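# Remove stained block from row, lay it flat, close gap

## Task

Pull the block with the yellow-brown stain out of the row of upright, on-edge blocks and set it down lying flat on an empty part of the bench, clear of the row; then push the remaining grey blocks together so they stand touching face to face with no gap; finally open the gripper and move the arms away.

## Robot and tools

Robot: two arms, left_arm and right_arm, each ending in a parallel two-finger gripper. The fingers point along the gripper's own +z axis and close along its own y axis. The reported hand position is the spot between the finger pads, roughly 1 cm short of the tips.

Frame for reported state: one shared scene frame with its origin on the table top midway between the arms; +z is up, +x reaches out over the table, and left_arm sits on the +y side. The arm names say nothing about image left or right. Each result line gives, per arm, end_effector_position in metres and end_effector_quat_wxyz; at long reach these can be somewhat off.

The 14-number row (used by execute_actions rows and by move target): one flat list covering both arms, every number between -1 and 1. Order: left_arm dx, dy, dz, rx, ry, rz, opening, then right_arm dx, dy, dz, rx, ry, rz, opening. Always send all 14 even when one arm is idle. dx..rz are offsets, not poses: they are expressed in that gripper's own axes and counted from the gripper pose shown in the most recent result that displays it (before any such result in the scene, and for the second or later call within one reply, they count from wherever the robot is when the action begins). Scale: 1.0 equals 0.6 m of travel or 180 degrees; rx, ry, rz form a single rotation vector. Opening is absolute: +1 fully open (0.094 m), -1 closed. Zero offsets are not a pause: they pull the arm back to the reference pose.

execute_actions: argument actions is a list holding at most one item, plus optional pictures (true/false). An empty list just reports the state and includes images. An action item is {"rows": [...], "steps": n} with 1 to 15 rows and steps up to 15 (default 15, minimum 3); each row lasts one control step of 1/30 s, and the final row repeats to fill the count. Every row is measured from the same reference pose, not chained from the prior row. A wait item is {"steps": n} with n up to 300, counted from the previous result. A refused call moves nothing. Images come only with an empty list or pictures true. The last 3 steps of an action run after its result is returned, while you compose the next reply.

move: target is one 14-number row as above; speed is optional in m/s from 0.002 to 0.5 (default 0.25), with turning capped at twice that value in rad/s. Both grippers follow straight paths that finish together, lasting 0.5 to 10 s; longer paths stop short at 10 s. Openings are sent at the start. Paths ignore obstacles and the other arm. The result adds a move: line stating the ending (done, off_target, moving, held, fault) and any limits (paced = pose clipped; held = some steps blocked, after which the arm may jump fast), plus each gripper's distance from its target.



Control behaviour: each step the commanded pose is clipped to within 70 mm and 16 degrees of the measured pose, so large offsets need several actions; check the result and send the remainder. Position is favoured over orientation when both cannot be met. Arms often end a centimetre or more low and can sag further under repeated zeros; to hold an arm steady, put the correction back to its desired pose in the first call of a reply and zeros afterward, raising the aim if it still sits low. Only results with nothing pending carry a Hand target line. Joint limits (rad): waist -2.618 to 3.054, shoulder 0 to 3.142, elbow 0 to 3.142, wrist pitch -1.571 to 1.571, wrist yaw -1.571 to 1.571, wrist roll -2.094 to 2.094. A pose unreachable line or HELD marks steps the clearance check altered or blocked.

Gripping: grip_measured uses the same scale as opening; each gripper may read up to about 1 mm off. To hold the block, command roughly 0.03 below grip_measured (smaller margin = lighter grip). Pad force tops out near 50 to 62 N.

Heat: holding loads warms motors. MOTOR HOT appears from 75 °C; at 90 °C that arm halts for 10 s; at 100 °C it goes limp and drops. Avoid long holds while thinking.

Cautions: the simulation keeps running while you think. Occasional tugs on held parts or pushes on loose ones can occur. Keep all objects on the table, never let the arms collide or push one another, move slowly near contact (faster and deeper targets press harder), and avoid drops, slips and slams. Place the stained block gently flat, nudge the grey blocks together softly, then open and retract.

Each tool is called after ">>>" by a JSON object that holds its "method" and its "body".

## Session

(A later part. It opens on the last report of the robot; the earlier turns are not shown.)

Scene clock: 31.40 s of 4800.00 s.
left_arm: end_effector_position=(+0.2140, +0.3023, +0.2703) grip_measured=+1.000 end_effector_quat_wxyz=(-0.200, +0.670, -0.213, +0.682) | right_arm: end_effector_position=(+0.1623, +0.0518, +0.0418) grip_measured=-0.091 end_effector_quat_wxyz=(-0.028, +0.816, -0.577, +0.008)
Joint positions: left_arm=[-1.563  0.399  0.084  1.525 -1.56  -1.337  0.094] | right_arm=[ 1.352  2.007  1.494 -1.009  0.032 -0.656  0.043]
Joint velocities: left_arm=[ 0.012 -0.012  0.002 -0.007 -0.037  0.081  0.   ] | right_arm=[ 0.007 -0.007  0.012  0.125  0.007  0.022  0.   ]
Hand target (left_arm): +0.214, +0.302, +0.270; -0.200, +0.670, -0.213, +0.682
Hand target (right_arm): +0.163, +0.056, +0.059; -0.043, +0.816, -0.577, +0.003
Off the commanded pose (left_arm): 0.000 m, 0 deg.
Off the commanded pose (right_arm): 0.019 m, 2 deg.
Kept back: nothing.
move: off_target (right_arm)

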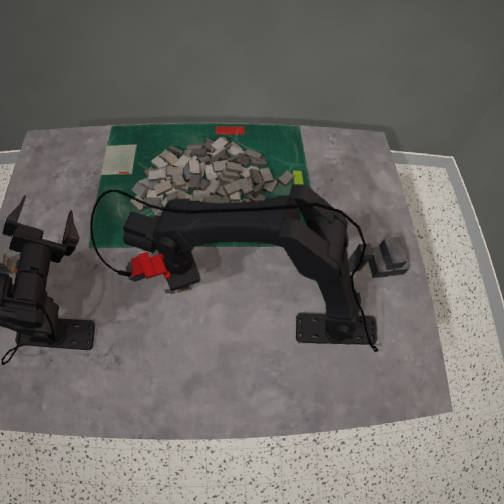

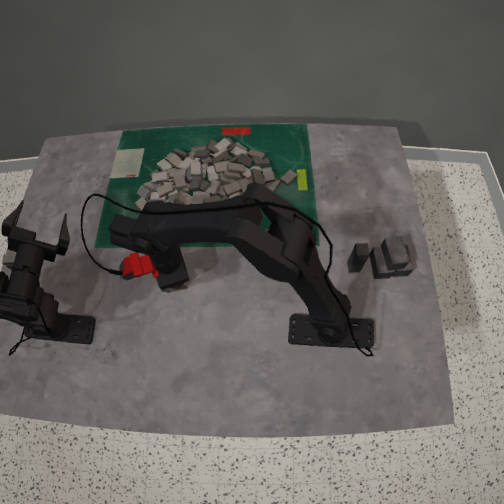

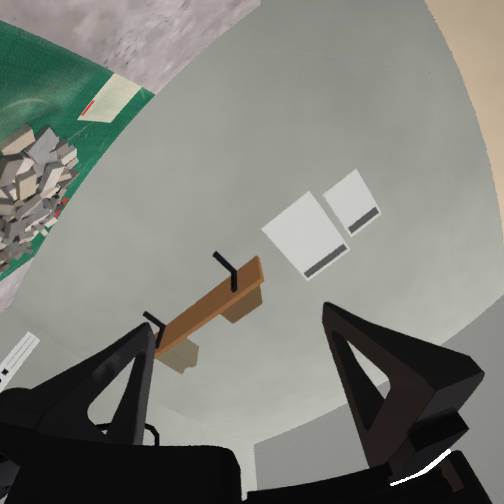

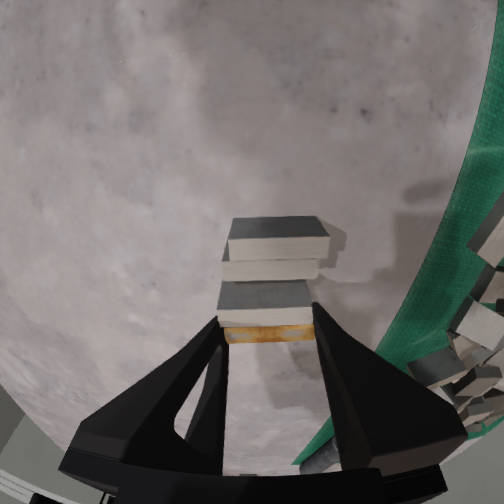

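>>> {"method": "move", "body": {"target": [0,0,0,0,0,0,1,-0.01,0,0.04,0,0,0,-0.15], "speed": 0.03}}

>>> {"method": "move", "body": {"target": [0,0,0,0,0,0,1,0,0,0,0,0,0,0.25]}}

Scene clock: 33.47 s of 4800.00 s.
left_arm: end_effector_position=(+0.2140, +0.3023, +0.2703) grip_measured=+1.000 end_effector_quat_wxyz=(-0.200, +0.670, -0.213, +0.682) | right_arm: end_effector_position=(+0.1643, +0.0578, +0.0301) grip_measured=-0.091 end_effector_quat_wxyz=(-0.030, +0.816, -0.577, +0.007)
Joint positions: left_arm=[-1.563  0.399  0.084  1.525 -1.56  -1.337  0.094] | right_arm=[ 1.352  2.039  1.492 -0.971  0.032 -0.655  0.043]
Joint velocities: left_arm=[ 0.007  0.027 -0.002  0.007  0.051 -0.037  0.   ] | right_arm=[-0.002 -0.017  0.007  0.007 -0.037 -0.11   0.001]
Hand target (left_arm): +0.214, +0.302, +0.270; -0.200, +0.670, -0.213, +0.682
Hand target (right_arm): +0.161, +0.058, +0.018; -0.028, +0.816, -0.577, +0.008
Off the commanded pose (left_arm): 0.000 m, 0 deg.
Off the commanded pose (right_arm): 0.012 m, 0 deg.
Kept back: nothing.
move: off_target (right_arm)

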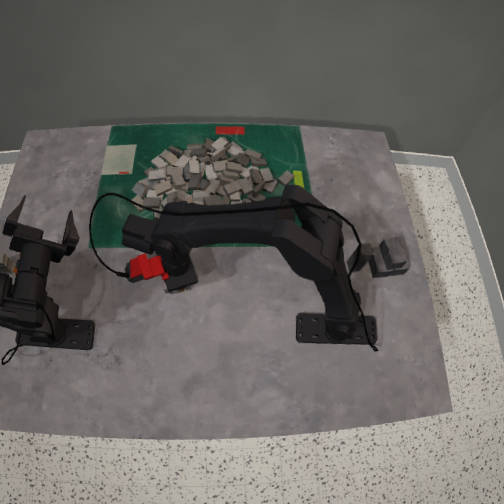

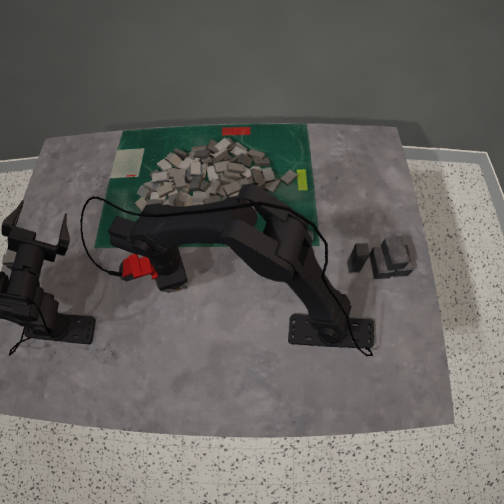

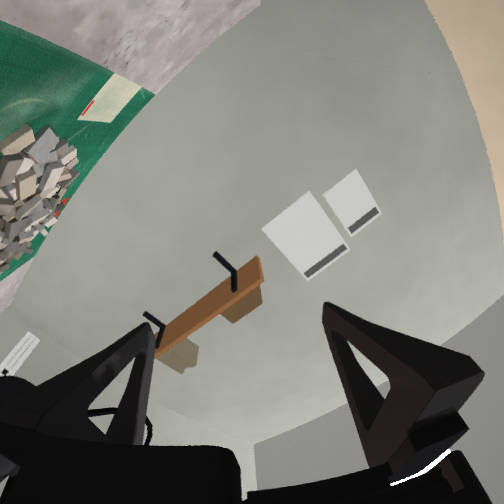

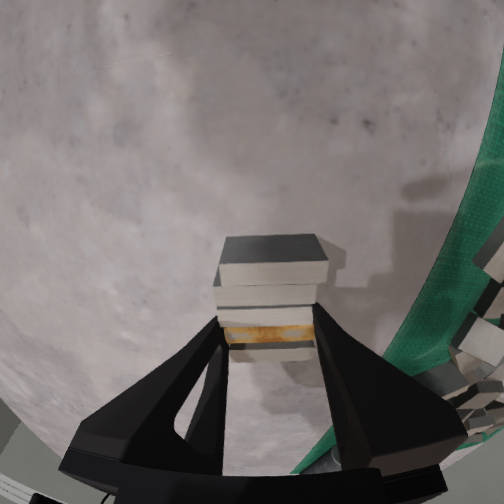

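Scene clock: 33.97 s of 4800.00 s.
left_arm: end_effector_position=(+0.2140, +0.3023, +0.2703) grip_measured=+1.000 end_effector_quat_wxyz=(-0.200, +0.670, -0.213, +0.682) | right_arm: end_effector_position=(+0.1643, +0.0577, +0.0301) grip_measured=+0.248 end_effector_quat_wxyz=(-0.030, +0.816, -0.577, +0.007)
Joint positions: left_arm=[-1.563  0.399  0.084  1.525 -1.56  -1.337  0.094] | right_arm=[ 1.352  2.039  1.492 -0.971  0.032 -0.655  0.059]
Joint velocities: left_arm=[-0.002 -0.002  0.012 -0.037 -0.022 -0.081  0.   ] | right_arm=[-0.012  0.012  0.007  0.007 -0.022  0.051 -0.   ]
Hand target (left_arm): +0.214, +0.302, +0.270; -0.200, +0.670, -0.213, +0.682
Hand target (right_arm): +0.164, +0.058, +0.030; -0.030, +0.816, -0.577, +0.007
Off the commanded pose (left_arm): 0.000 m, 0 deg.
Off the commanded pose (right_arm): 0.000 m, 0 deg.
Kept back: nothing.
move: done

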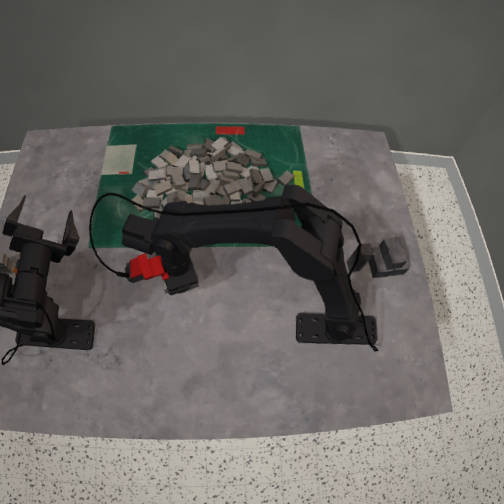

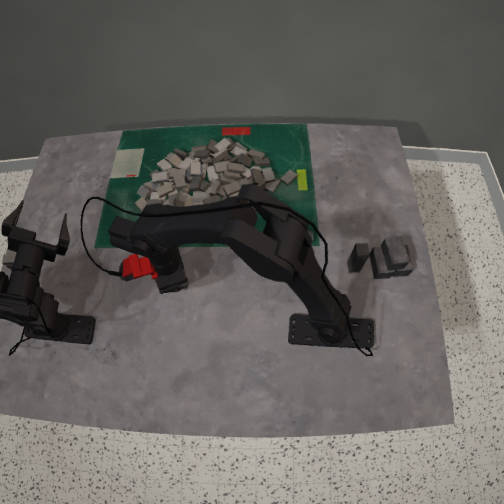

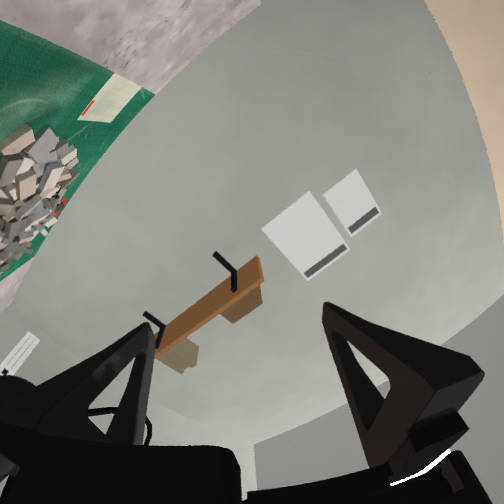

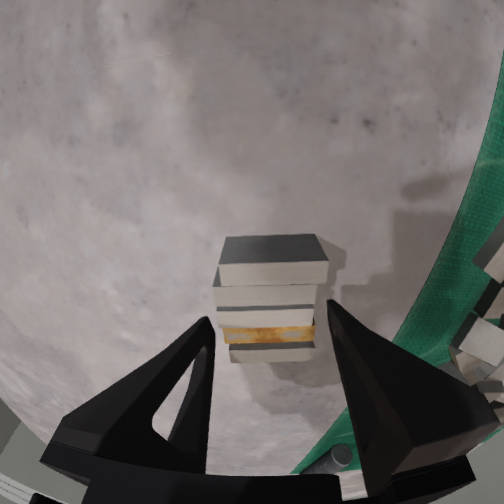

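>>> {"method": "move", "body": {"target": [0,0,0,0,0,0,1,0.016,0,-0.004,0,0,0,0.25], "speed": 0.03}}

>>> {"method": "move", "body": {"target": [0,0,0,0,0,0,1,0,0,0,0,0,0,-0.15]}}

>>> {"method": "move", "body": {"target": [0,0,0,0,0,0,1,0,0,-0.06,0,0,0,-0.15], "speed": 0.03}}

Scene clock: 34.97 s of 4800.00 s.
left_arm: end_effector_position=(+0.2140, +0.3023, +0.2703) grip_measured=+1.000 end_effector_quat_wxyz=(-0.200, +0.670, -0.213, +0.682) | right_arm: end_effector_position=(+0.1656, +0.0518, +0.0280) grip_measured=+0.248 end_effector_quat_wxyz=(-0.025, +0.816, -0.578, +0.009)
Joint positions: left_arm=[-1.563  0.399  0.084  1.525 -1.56  -1.337  0.094] | right_arm=[ 1.344  2.032  1.473 -0.97   0.032 -0.662  0.059]
Joint velocities: left_arm=[-0.002  0.017 -0.007 -0.007 -0.022  0.022  0.   ] | right_arm=[-0.007 -0.007 -0.002 -0.022  0.066  0.007 -0.001]
Hand target (left_arm): +0.214, +0.302, +0.270; -0.200, +0.670, -0.213, +0.682
Hand target (right_arm): +0.167, +0.049, +0.032; -0.030, +0.816, -0.578, +0.008
Off the commanded pose (left_arm): 0.000 m, 0 deg.
Off the commanded pose (right_arm): 0.006 m, 1 deg.
Kept back: nothing.
move: done

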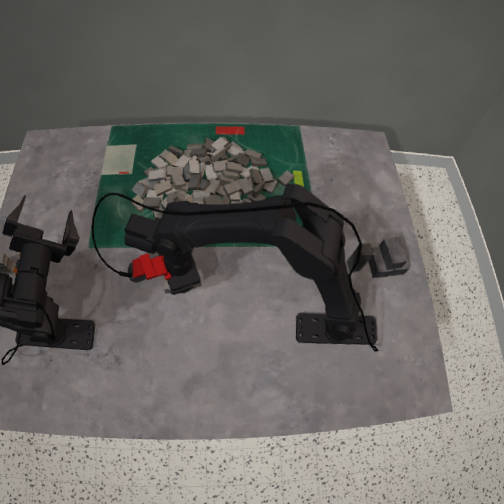

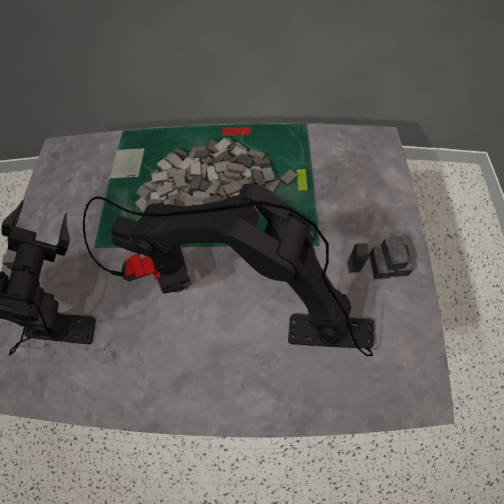

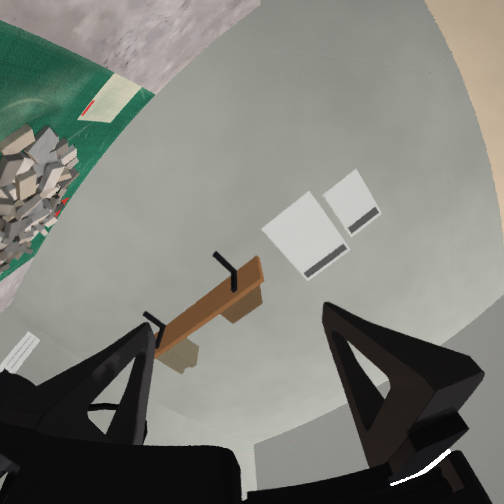

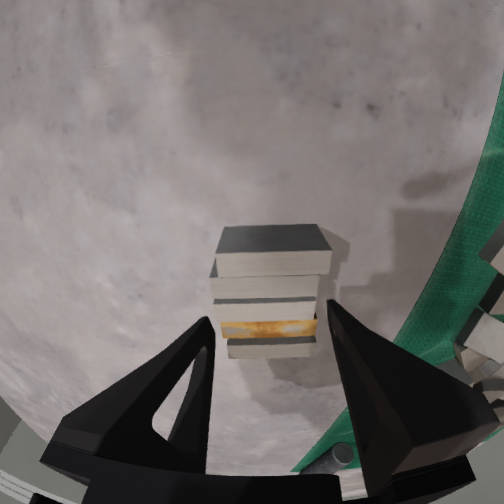

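Scene clock: 35.47 s of 4800.00 s.
left_arm: end_effector_position=(+0.2140, +0.3023, +0.2703) grip_measured=+1.000 end_effector_quat_wxyz=(-0.200, +0.670, -0.213, +0.682) | right_arm: end_effector_position=(+0.1656, +0.0518, +0.0280) grip_measured=-0.097 end_effector_quat_wxyz=(-0.025, +0.816, -0.578, +0.009)
Joint positions: left_arm=[-1.563  0.399  0.084  1.525 -1.56  -1.337  0.094] | right_arm=[ 1.344  2.032  1.473 -0.97   0.033 -0.662  0.042]
Joint velocities: left_arm=[-0.007 -0.012 -0.007  0.051  0.051 -0.066  0.   ] | right_arm=[-0.002  0.002 -0.002  0.051 -0.037  0.007  0.   ]
Hand target (left_arm): +0.214, +0.302, +0.270; -0.200, +0.670, -0.213, +0.682
Hand target (right_arm): +0.166, +0.052, +0.028; -0.025, +0.816, -0.578, +0.009
Off the commanded pose (left_arm): 0.000 m, 0 deg.
Off the commanded pose (right_arm): 0.000 m, 0 deg.
Kept back: nothing.
move: done

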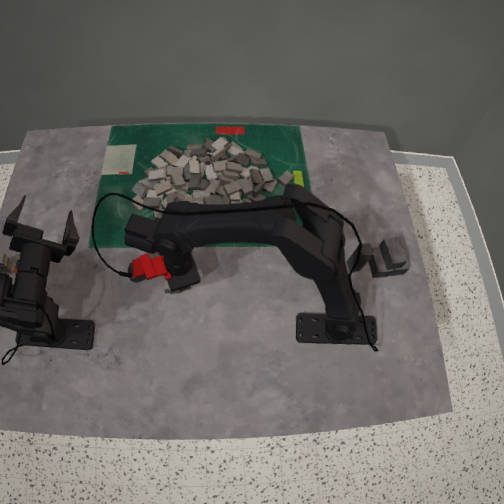

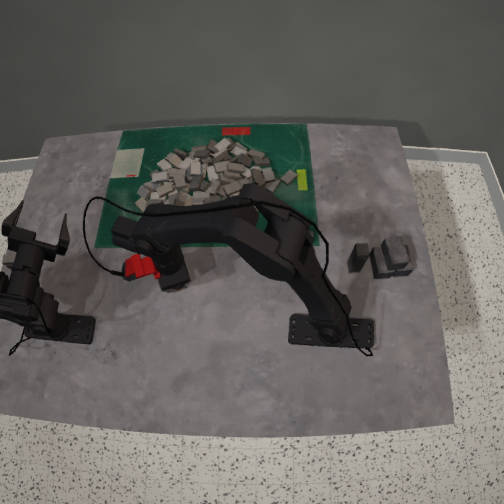

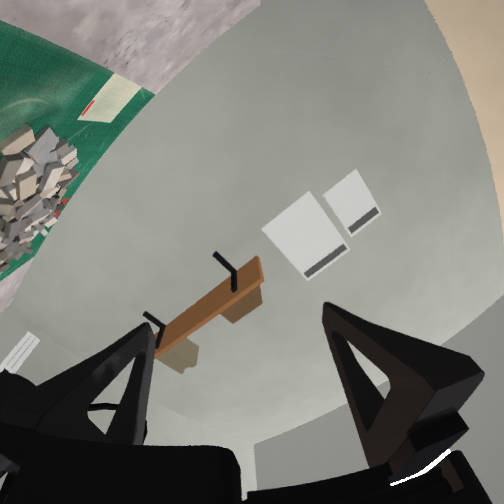

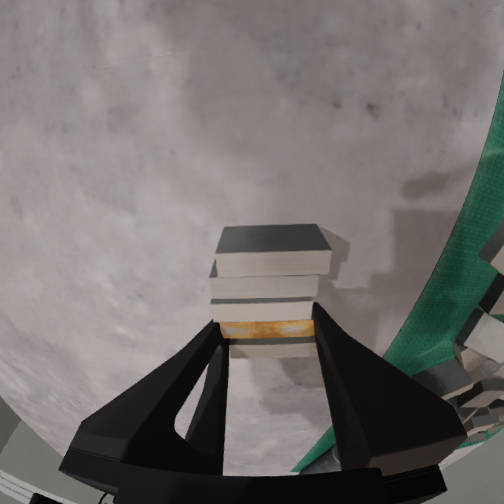

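Scene clock: 36.97 s of 4800.00 s.
left_arm: end_effector_position=(+0.2140, +0.3023, +0.2703) grip_measured=+1.000 end_effector_quat_wxyz=(-0.200, +0.670, -0.213, +0.682) | right_arm: end_effector_position=(+0.1641, +0.0463, +0.0485) grip_measured=-0.097 end_effector_quat_wxyz=(-0.013, +0.816, -0.577, +0.014)
Joint positions: left_arm=[-1.563  0.399  0.084  1.525 -1.56  -1.337  0.094] | right_arm=[ 1.344  2.013  1.531 -1.073  0.034 -0.662  0.042]
Joint velocities: left_arm=[ 0.012 -0.012 -0.002 -0.066  0.007 -0.051  0.   ] | right_arm=[-0.017  0.002 -0.007 -0.037 -0.007  0.037  0.   ]
Hand target (left_arm): +0.214, +0.302, +0.270; -0.200, +0.670, -0.213, +0.682
Hand target (right_arm): +0.165, +0.050, +0.064; -0.025, +0.816, -0.578, +0.010
Off the commanded pose (left_arm): 0.000 m, 0 deg.
Off the commanded pose (right_arm): 0.016 m, 2 deg.
Kept back: nothing.
move: off_target (right_arm)

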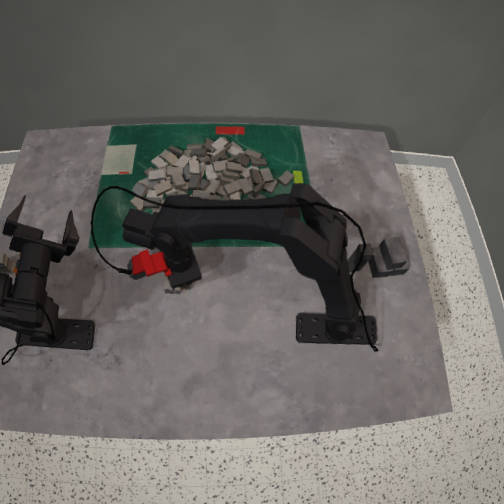

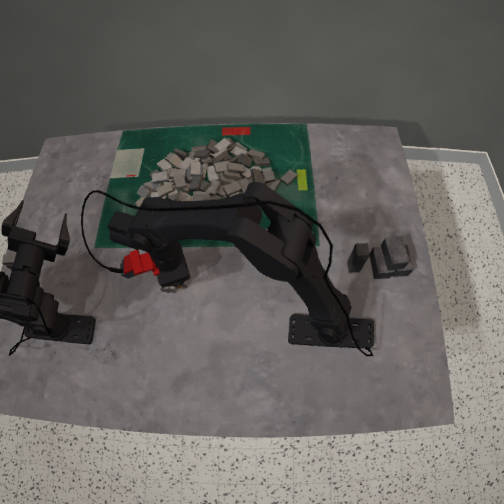

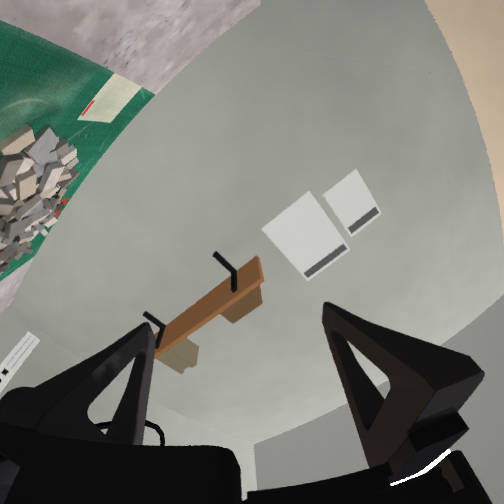

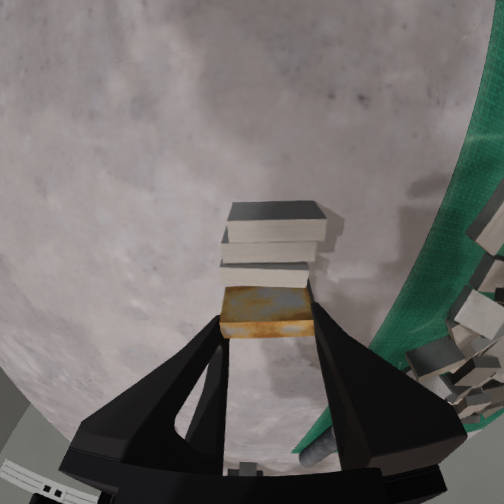

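>>> {"method": "move", "body": {"target": [0,0,0,0,0,0,1,0,0,-0.08,0,0,0,-0.15], "speed": 0.08}}

>>> {"method": "move", "body": {"target": [0,0,0,0,0,0,1,0.25,0,0.05,0,-0.36,0,-0.15], "speed": 0.12}}

Scene clock: 38.33 s of 4800.00 s.
left_arm: end_effector_position=(+0.2140, +0.3023, +0.2703) grip_measured=+1.000 end_effector_quat_wxyz=(-0.200, +0.670, -0.213, +0.682) | right_arm: end_effector_position=(+0.1626, +0.0418, +0.0815) grip_measured=-0.097 end_effector_quat_wxyz=(+0.003, +0.816, -0.577, +0.019)
Joint positions: left_arm=[-1.563  0.399  0.084  1.525 -1.56  -1.337  0.094] | right_arm=[ 1.344  2.003  1.649 -1.233  0.034 -0.662  0.042]
Joint velocities: left_arm=[-0.027 -0.002 -0.002 -0.037 -0.037  0.007  0.   ] | right_arm=[ 0.012  0.002 -0.012  0.081  0.051 -0.037 -0.   ]
Hand target (left_arm): +0.214, +0.302, +0.270; -0.200, +0.670, -0.213, +0.682
Hand target (right_arm): +0.163, +0.046, +0.096; -0.013, +0.816, -0.577, +0.014
Off the commanded pose (left_arm): 0.000 m, 0 deg.
Off the commanded pose (right_arm): 0.016 m, 2 deg.
Kept back: nothing.
move: off_target (right_arm)

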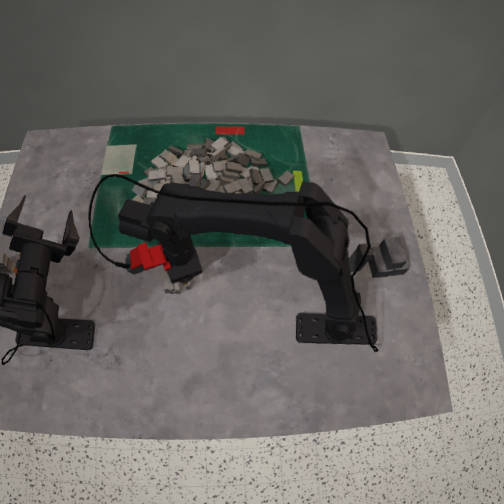

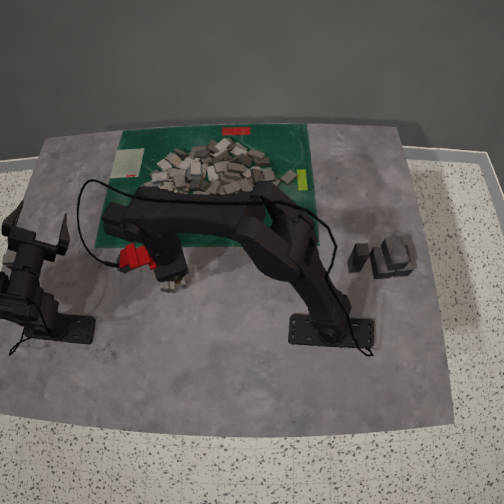

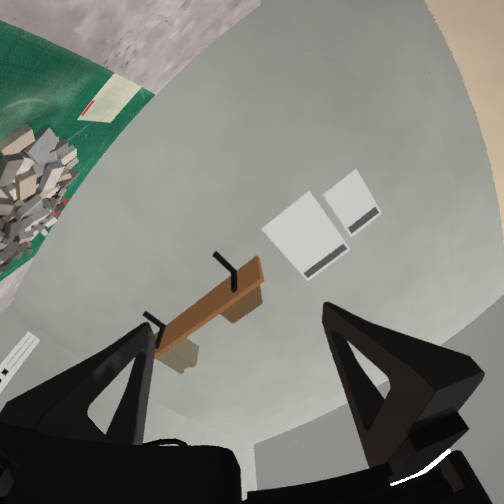

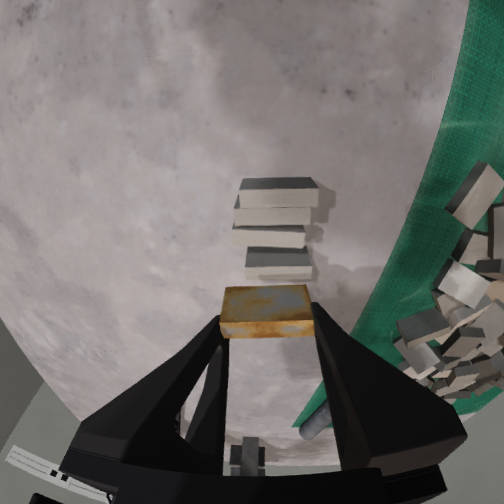

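Scene clock: 43.63 s of 4800.00 s.
left_arm: end_effector_position=(+0.2140, +0.3023, +0.2703) grip_measured=+1.000 end_effector_quat_wxyz=(-0.200, +0.670, -0.213, +0.682) | right_arm: end_effector_position=(+0.2109, -0.1003, +0.0473) grip_measured=-0.097 end_effector_quat_wxyz=(-0.289, +0.709, -0.493, -0.413)
Joint positions: left_arm=[-1.563  0.399  0.084  1.525 -1.56  -1.337  0.094] | right_arm=[ 0.384  1.733  0.728 -0.681 -1.053 -1.705  0.042]
Joint velocities: left_arm=[ 0.002 -0.002 -0.002 -0.037  0.007  0.022  0.   ] | right_arm=[ 0.007 -0.002 -0.017 -0.095  0.022 -0.022  0.   ]
Hand target (left_arm): +0.214, +0.302, +0.270; -0.200, +0.670, -0.213, +0.682
Hand target (right_arm): +0.211, -0.099, +0.052; -0.295, +0.696, -0.493, -0.431
Off the commanded pose (left_arm): 0.000 m, 0 deg.
Off the commanded pose (right_arm): 0.010 m, 3 deg.
Kept back: nothing.
move: off_target (right_arm)

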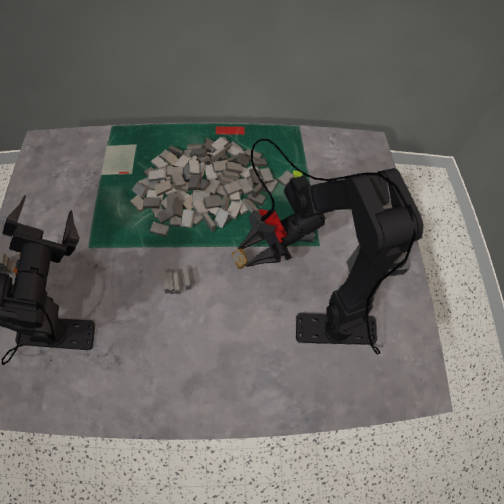

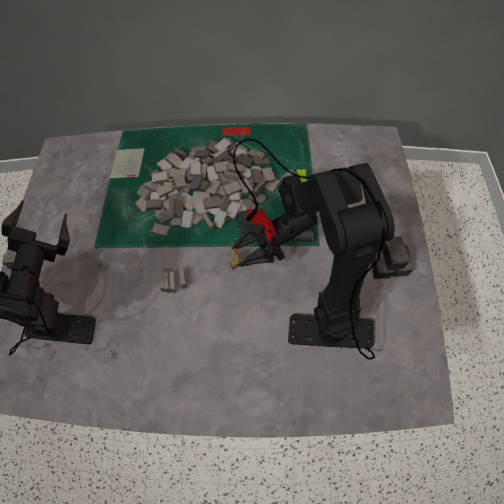

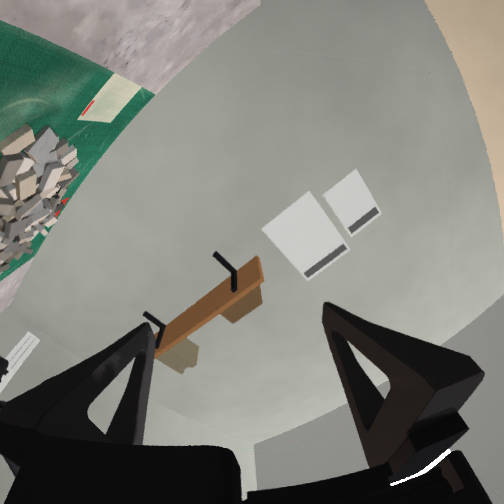

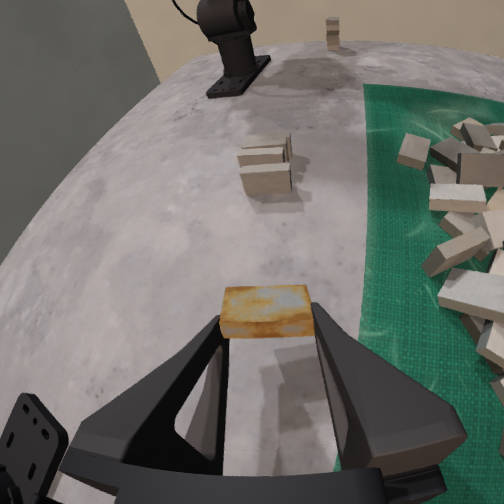

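>>> {"method": "move", "body": {"target": [0,0,0,0,0,0,1,0.03,0.094,0.056,0,0,0,-0.15], "speed": 0.05}}

>>> {"method": "move", "body": {"target": [0,0,0,0,0,0,1,0,0,0,0,0,0,0.4]}}

Scene clock: 45.50 s of 4800.00 s.
left_arm: end_effector_position=(+0.2140, +0.3023, +0.2703) grip_measured=+1.000 end_effector_quat_wxyz=(-0.200, +0.670, -0.213, +0.682) | right_arm: end_effector_position=(+0.1610, -0.0995, +0.0159) grip_measured=-0.097 end_effector_quat_wxyz=(-0.298, +0.710, -0.491, -0.408)
Joint positions: left_arm=[-1.563  0.399  0.084  1.525 -1.56  -1.337  0.094] | right_arm=[ 0.462  1.651  0.438 -0.303 -1.058 -1.534  0.042]
Joint velocities: left_arm=[ 0.012 -0.002 -0.002 -0.022 -0.007 -0.007  0.   ] | right_arm=[-0.017 -0.007 -0.007  0.095 -0.066  0.022 -0.   ]
Hand target (left_arm): +0.214, +0.302, +0.270; -0.200, +0.670, -0.213, +0.682
Hand target (right_arm): +0.152, -0.101, +0.014; -0.289, +0.709, -0.494, -0.412
Off the commanded pose (left_arm): 0.000 m, 0 deg.
Off the commanded pose (right_arm): 0.010 m, 1 deg.
Kept back: nothing.
move: done

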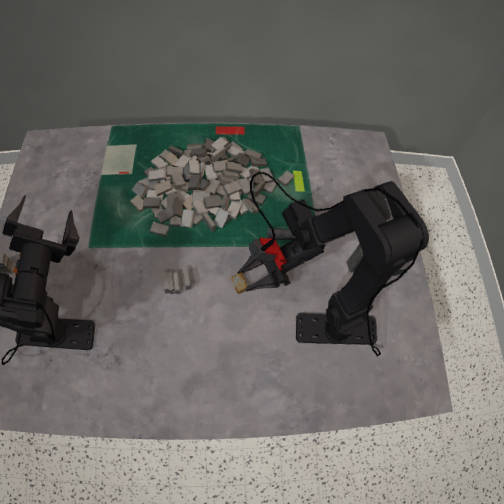

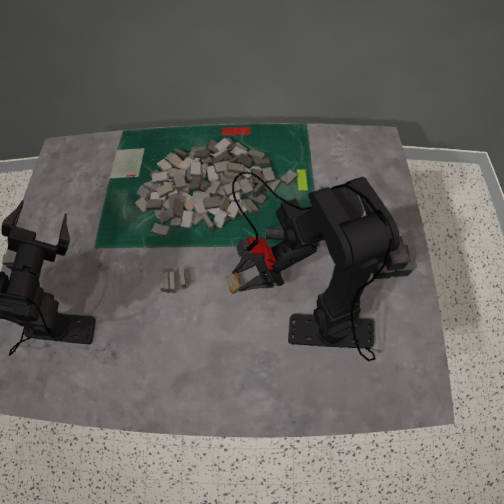

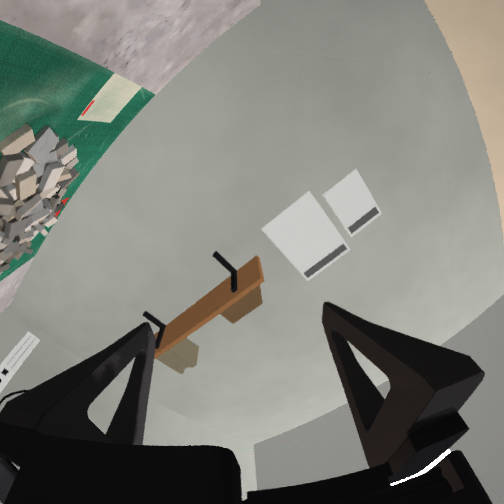

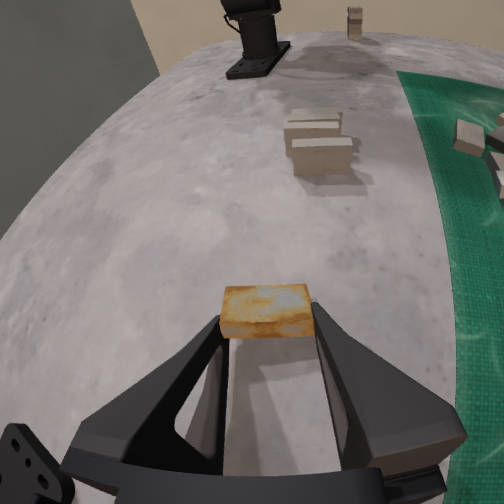

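Scene clock: 46.00 s of 4800.00 s.
left_arm: end_effector_position=(+0.2140, +0.3023, +0.2703) grip_measured=+1.000 end_effector_quat_wxyz=(-0.200, +0.670, -0.213, +0.682) | right_arm: end_effector_position=(+0.1614, -0.1000, +0.0149) grip_measured=+0.398 end_effector_quat_wxyz=(-0.297, +0.711, -0.492, -0.405)
Joint positions: left_arm=[-1.563  0.399  0.084  1.525 -1.56  -1.337  0.094] | right_arm=[ 0.462  1.651  0.438 -0.302 -1.052 -1.534  0.066]
Joint velocities: left_arm=[-0.002  0.007 -0.012 -0.095  0.007  0.007  0.   ] | right_arm=[-0.007 -0.012  0.012  0.037  0.007  0.022 -0.   ]
Hand target (left_arm): +0.214, +0.302, +0.270; -0.200, +0.670, -0.213, +0.682
Hand target (right_arm): +0.161, -0.099, +0.016; -0.298, +0.710, -0.490, -0.408
Off the commanded pose (left_arm): 0.000 m, 0 deg.
Off the commanded pose (right_arm): 0.001 m, 0 deg.
Kept back: nothing.
move: done

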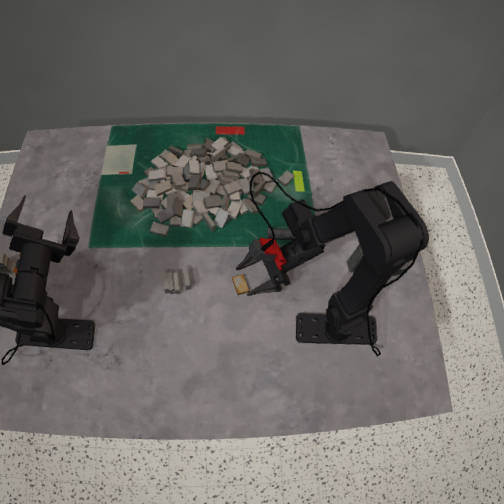

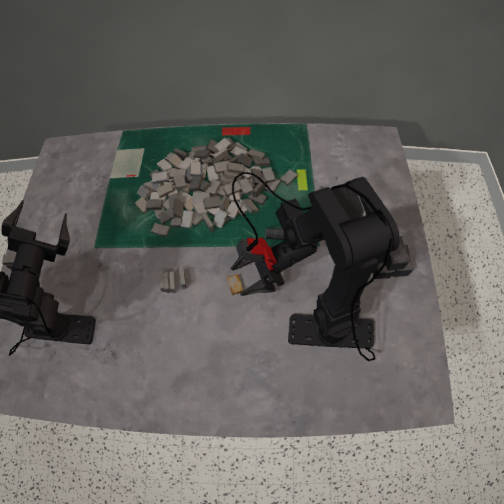

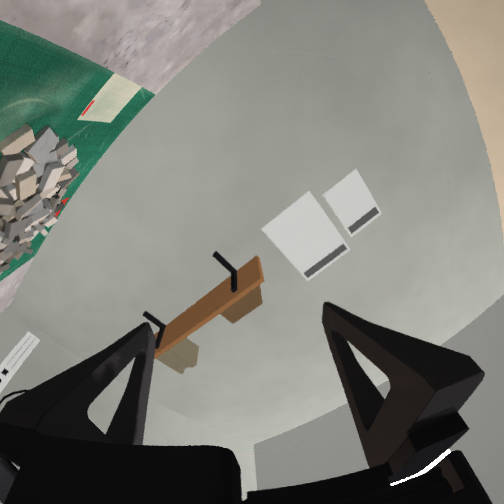

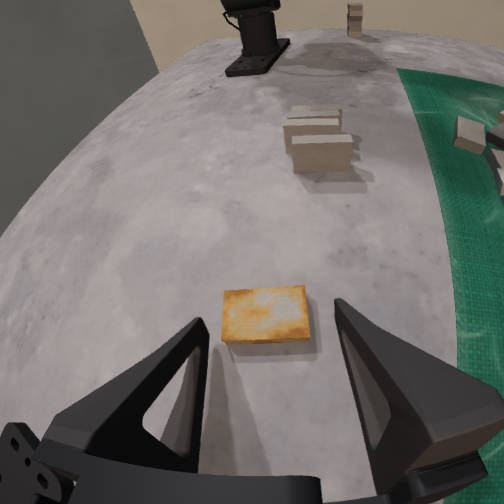

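>>> {"method": "move", "body": {"target": [0,0,0,0,0,0,1,-0.116,0,-0.065,0,0,0,1]}}

>>> {"method": "move", "body": {"target": [0,0,0,0,0,0,1,-0.128,-0.096,0.226,0.257,0.267,0.454,1]}}

Scene clock: 47.37 s of 4800.00 s.
left_arm: end_effector_position=(+0.2140, +0.3023, +0.2703) grip_measured=+1.000 end_effector_quat_wxyz=(-0.200, +0.670, -0.213, +0.682) | right_arm: end_effector_position=(+0.1558, -0.1031, +0.0867) grip_measured=+1.000 end_effector_quat_wxyz=(-0.292, +0.711, -0.496, -0.404)
Joint positions: left_arm=[-1.563  0.399  0.084  1.525 -1.56  -1.337  0.094] | right_arm=[ 0.462  1.345  0.566 -0.741 -1.042 -1.528  0.094]
Joint velocities: left_arm=[-0.007 -0.022  0.012 -0.007 -0.007  0.022  0.   ] | right_arm=[-0.002 -0.002 -0.022  0.022 -0.051 -0.007  0.   ]
Hand target (left_arm): +0.214, +0.302, +0.270; -0.200, +0.670, -0.213, +0.682
Hand target (right_arm): +0.159, -0.102, +0.094; -0.297, +0.711, -0.492, -0.405
Off the commanded pose (left_arm): 0.000 m, 0 deg.
Off the commanded pose (right_arm): 0.009 m, 1 deg.
Kept back: nothing.
move: done

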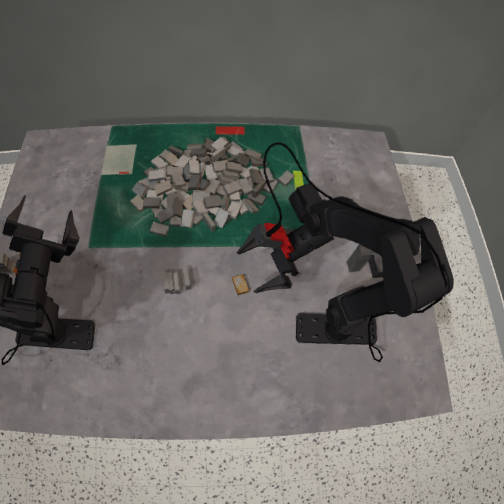

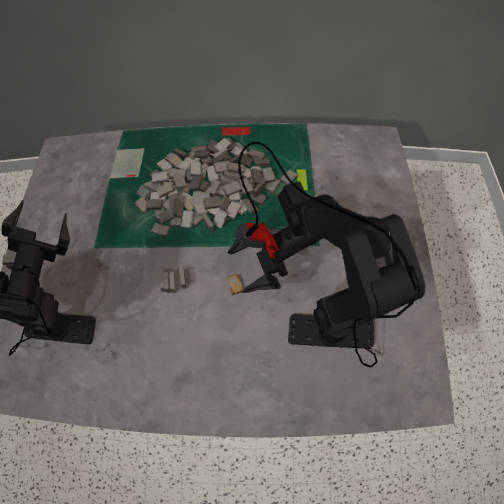

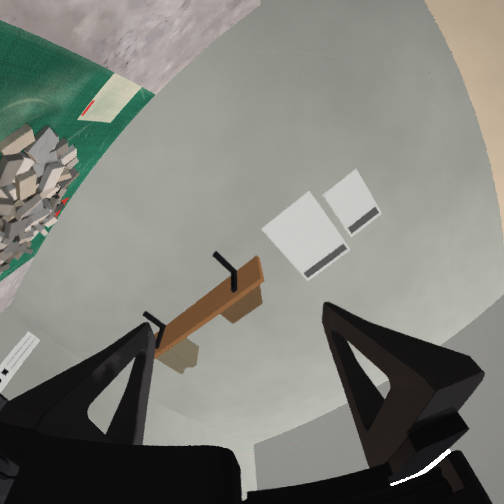

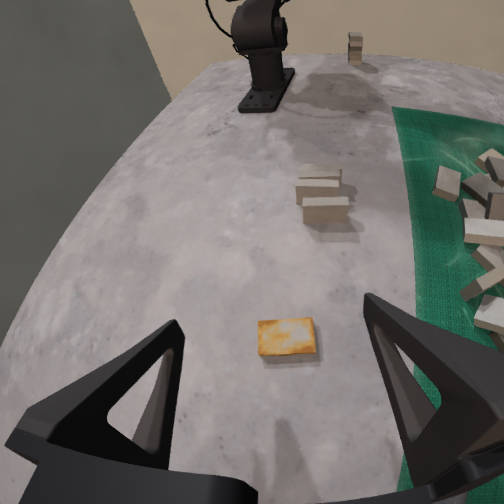

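Scene clock: 51.73 s of 4800.00 s.
left_arm: end_effector_position=(+0.2140, +0.3023, +0.2703) grip_measured=+1.000 end_effector_quat_wxyz=(-0.200, +0.670, -0.213, +0.682) | right_arm: end_effector_position=(+0.1612, +0.0604, +0.0901) grip_measured=+1.000 end_effector_quat_wxyz=(+0.011, -0.166, +0.986, +0.001)
Joint positions: left_arm=[-1.563  0.399  0.084  1.525 -1.56  -1.337  0.094] | right_arm=[ 1.355  2.042  1.741 -1.259  0.019  0.925  0.094]
Joint velocities: left_arm=[-0.002  0.007 -0.017  0.022 -0.007  0.051  0.   ] | right_arm=[-0.002 -0.002 -0.002 -0.066 -0.037  0.022  0.   ]
Hand target (left_arm): +0.214, +0.302, +0.270; -0.200, +0.670, -0.213, +0.682
Hand target (right_arm): +0.159, +0.063, +0.091; +0.011, -0.166, +0.986, -0.004
Off the commanded pose (left_arm): 0.000 m, 0 deg.
Off the commanded pose (right_arm): 0.007 m, 2 deg.
Kept back: nothing.
move: done

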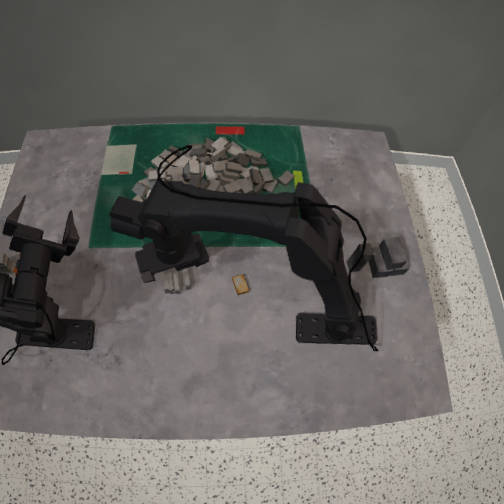

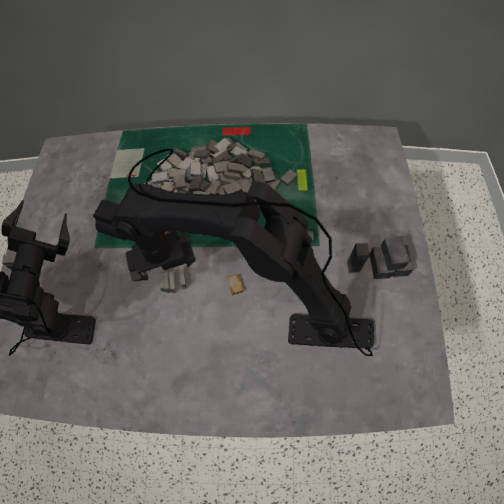

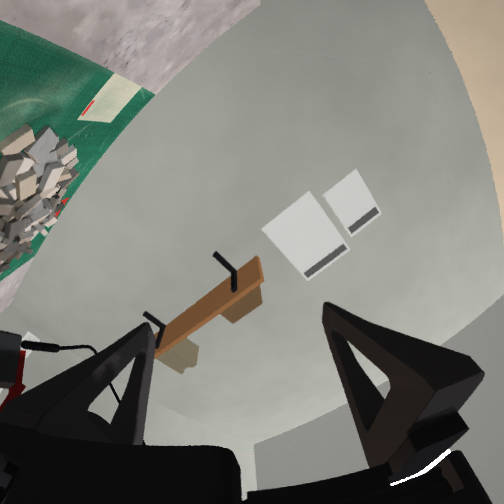

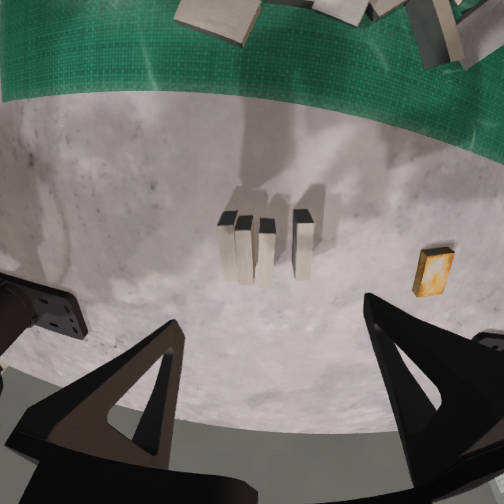

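>>> {"method": "move", "body": {"target": [0,0,0,0,0,0,1,-0.006,0,0.125,0,0,0,1], "speed": 0.08}}

Scene clock: 53.43 s of 4800.00 s.
left_arm: end_effector_position=(+0.2140, +0.3023, +0.2703) grip_measured=+1.000 end_effector_quat_wxyz=(-0.200, +0.670, -0.213, +0.682) | right_arm: end_effector_position=(+0.1630, +0.0660, +0.0235) grip_measured=+1.000 end_effector_quat_wxyz=(+0.014, -0.166, +0.986, +0.007)
Joint positions: left_arm=[-1.563  0.399  0.084  1.525 -1.56  -1.337  0.094] | right_arm=[ 1.355  2.099  1.558 -1.004  0.019  0.925  0.094]
Joint velocities: left_arm=[-0.002  0.002  0.017 -0.007  0.066  0.022  0.   ] | right_arm=[-0.012 -0.017 -0.002  0.037 -0.066 -0.022  0.   ]
Hand target (left_arm): +0.214, +0.302, +0.270; -0.200, +0.670, -0.213, +0.682
Hand target (right_arm): +0.165, +0.062, +0.015; +0.011, -0.166, +0.986, +0.001
Off the commanded pose (left_arm): 0.000 m, 0 deg.
Off the commanded pose (right_arm): 0.010 m, 1 deg.
Kept back: nothing.
move: done

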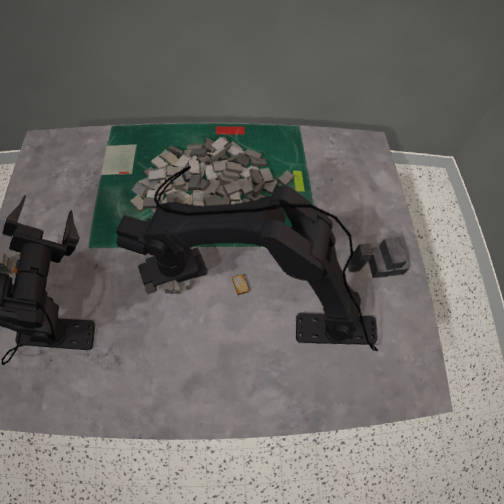

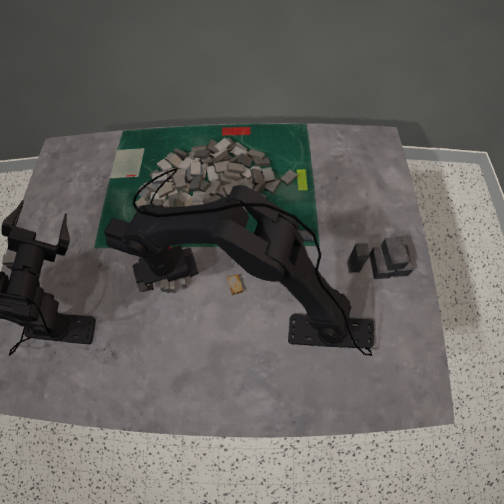

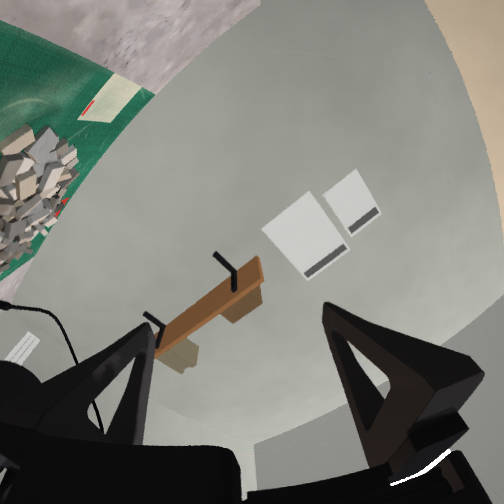

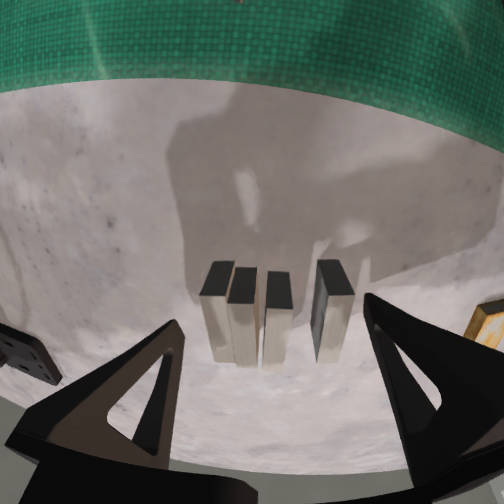

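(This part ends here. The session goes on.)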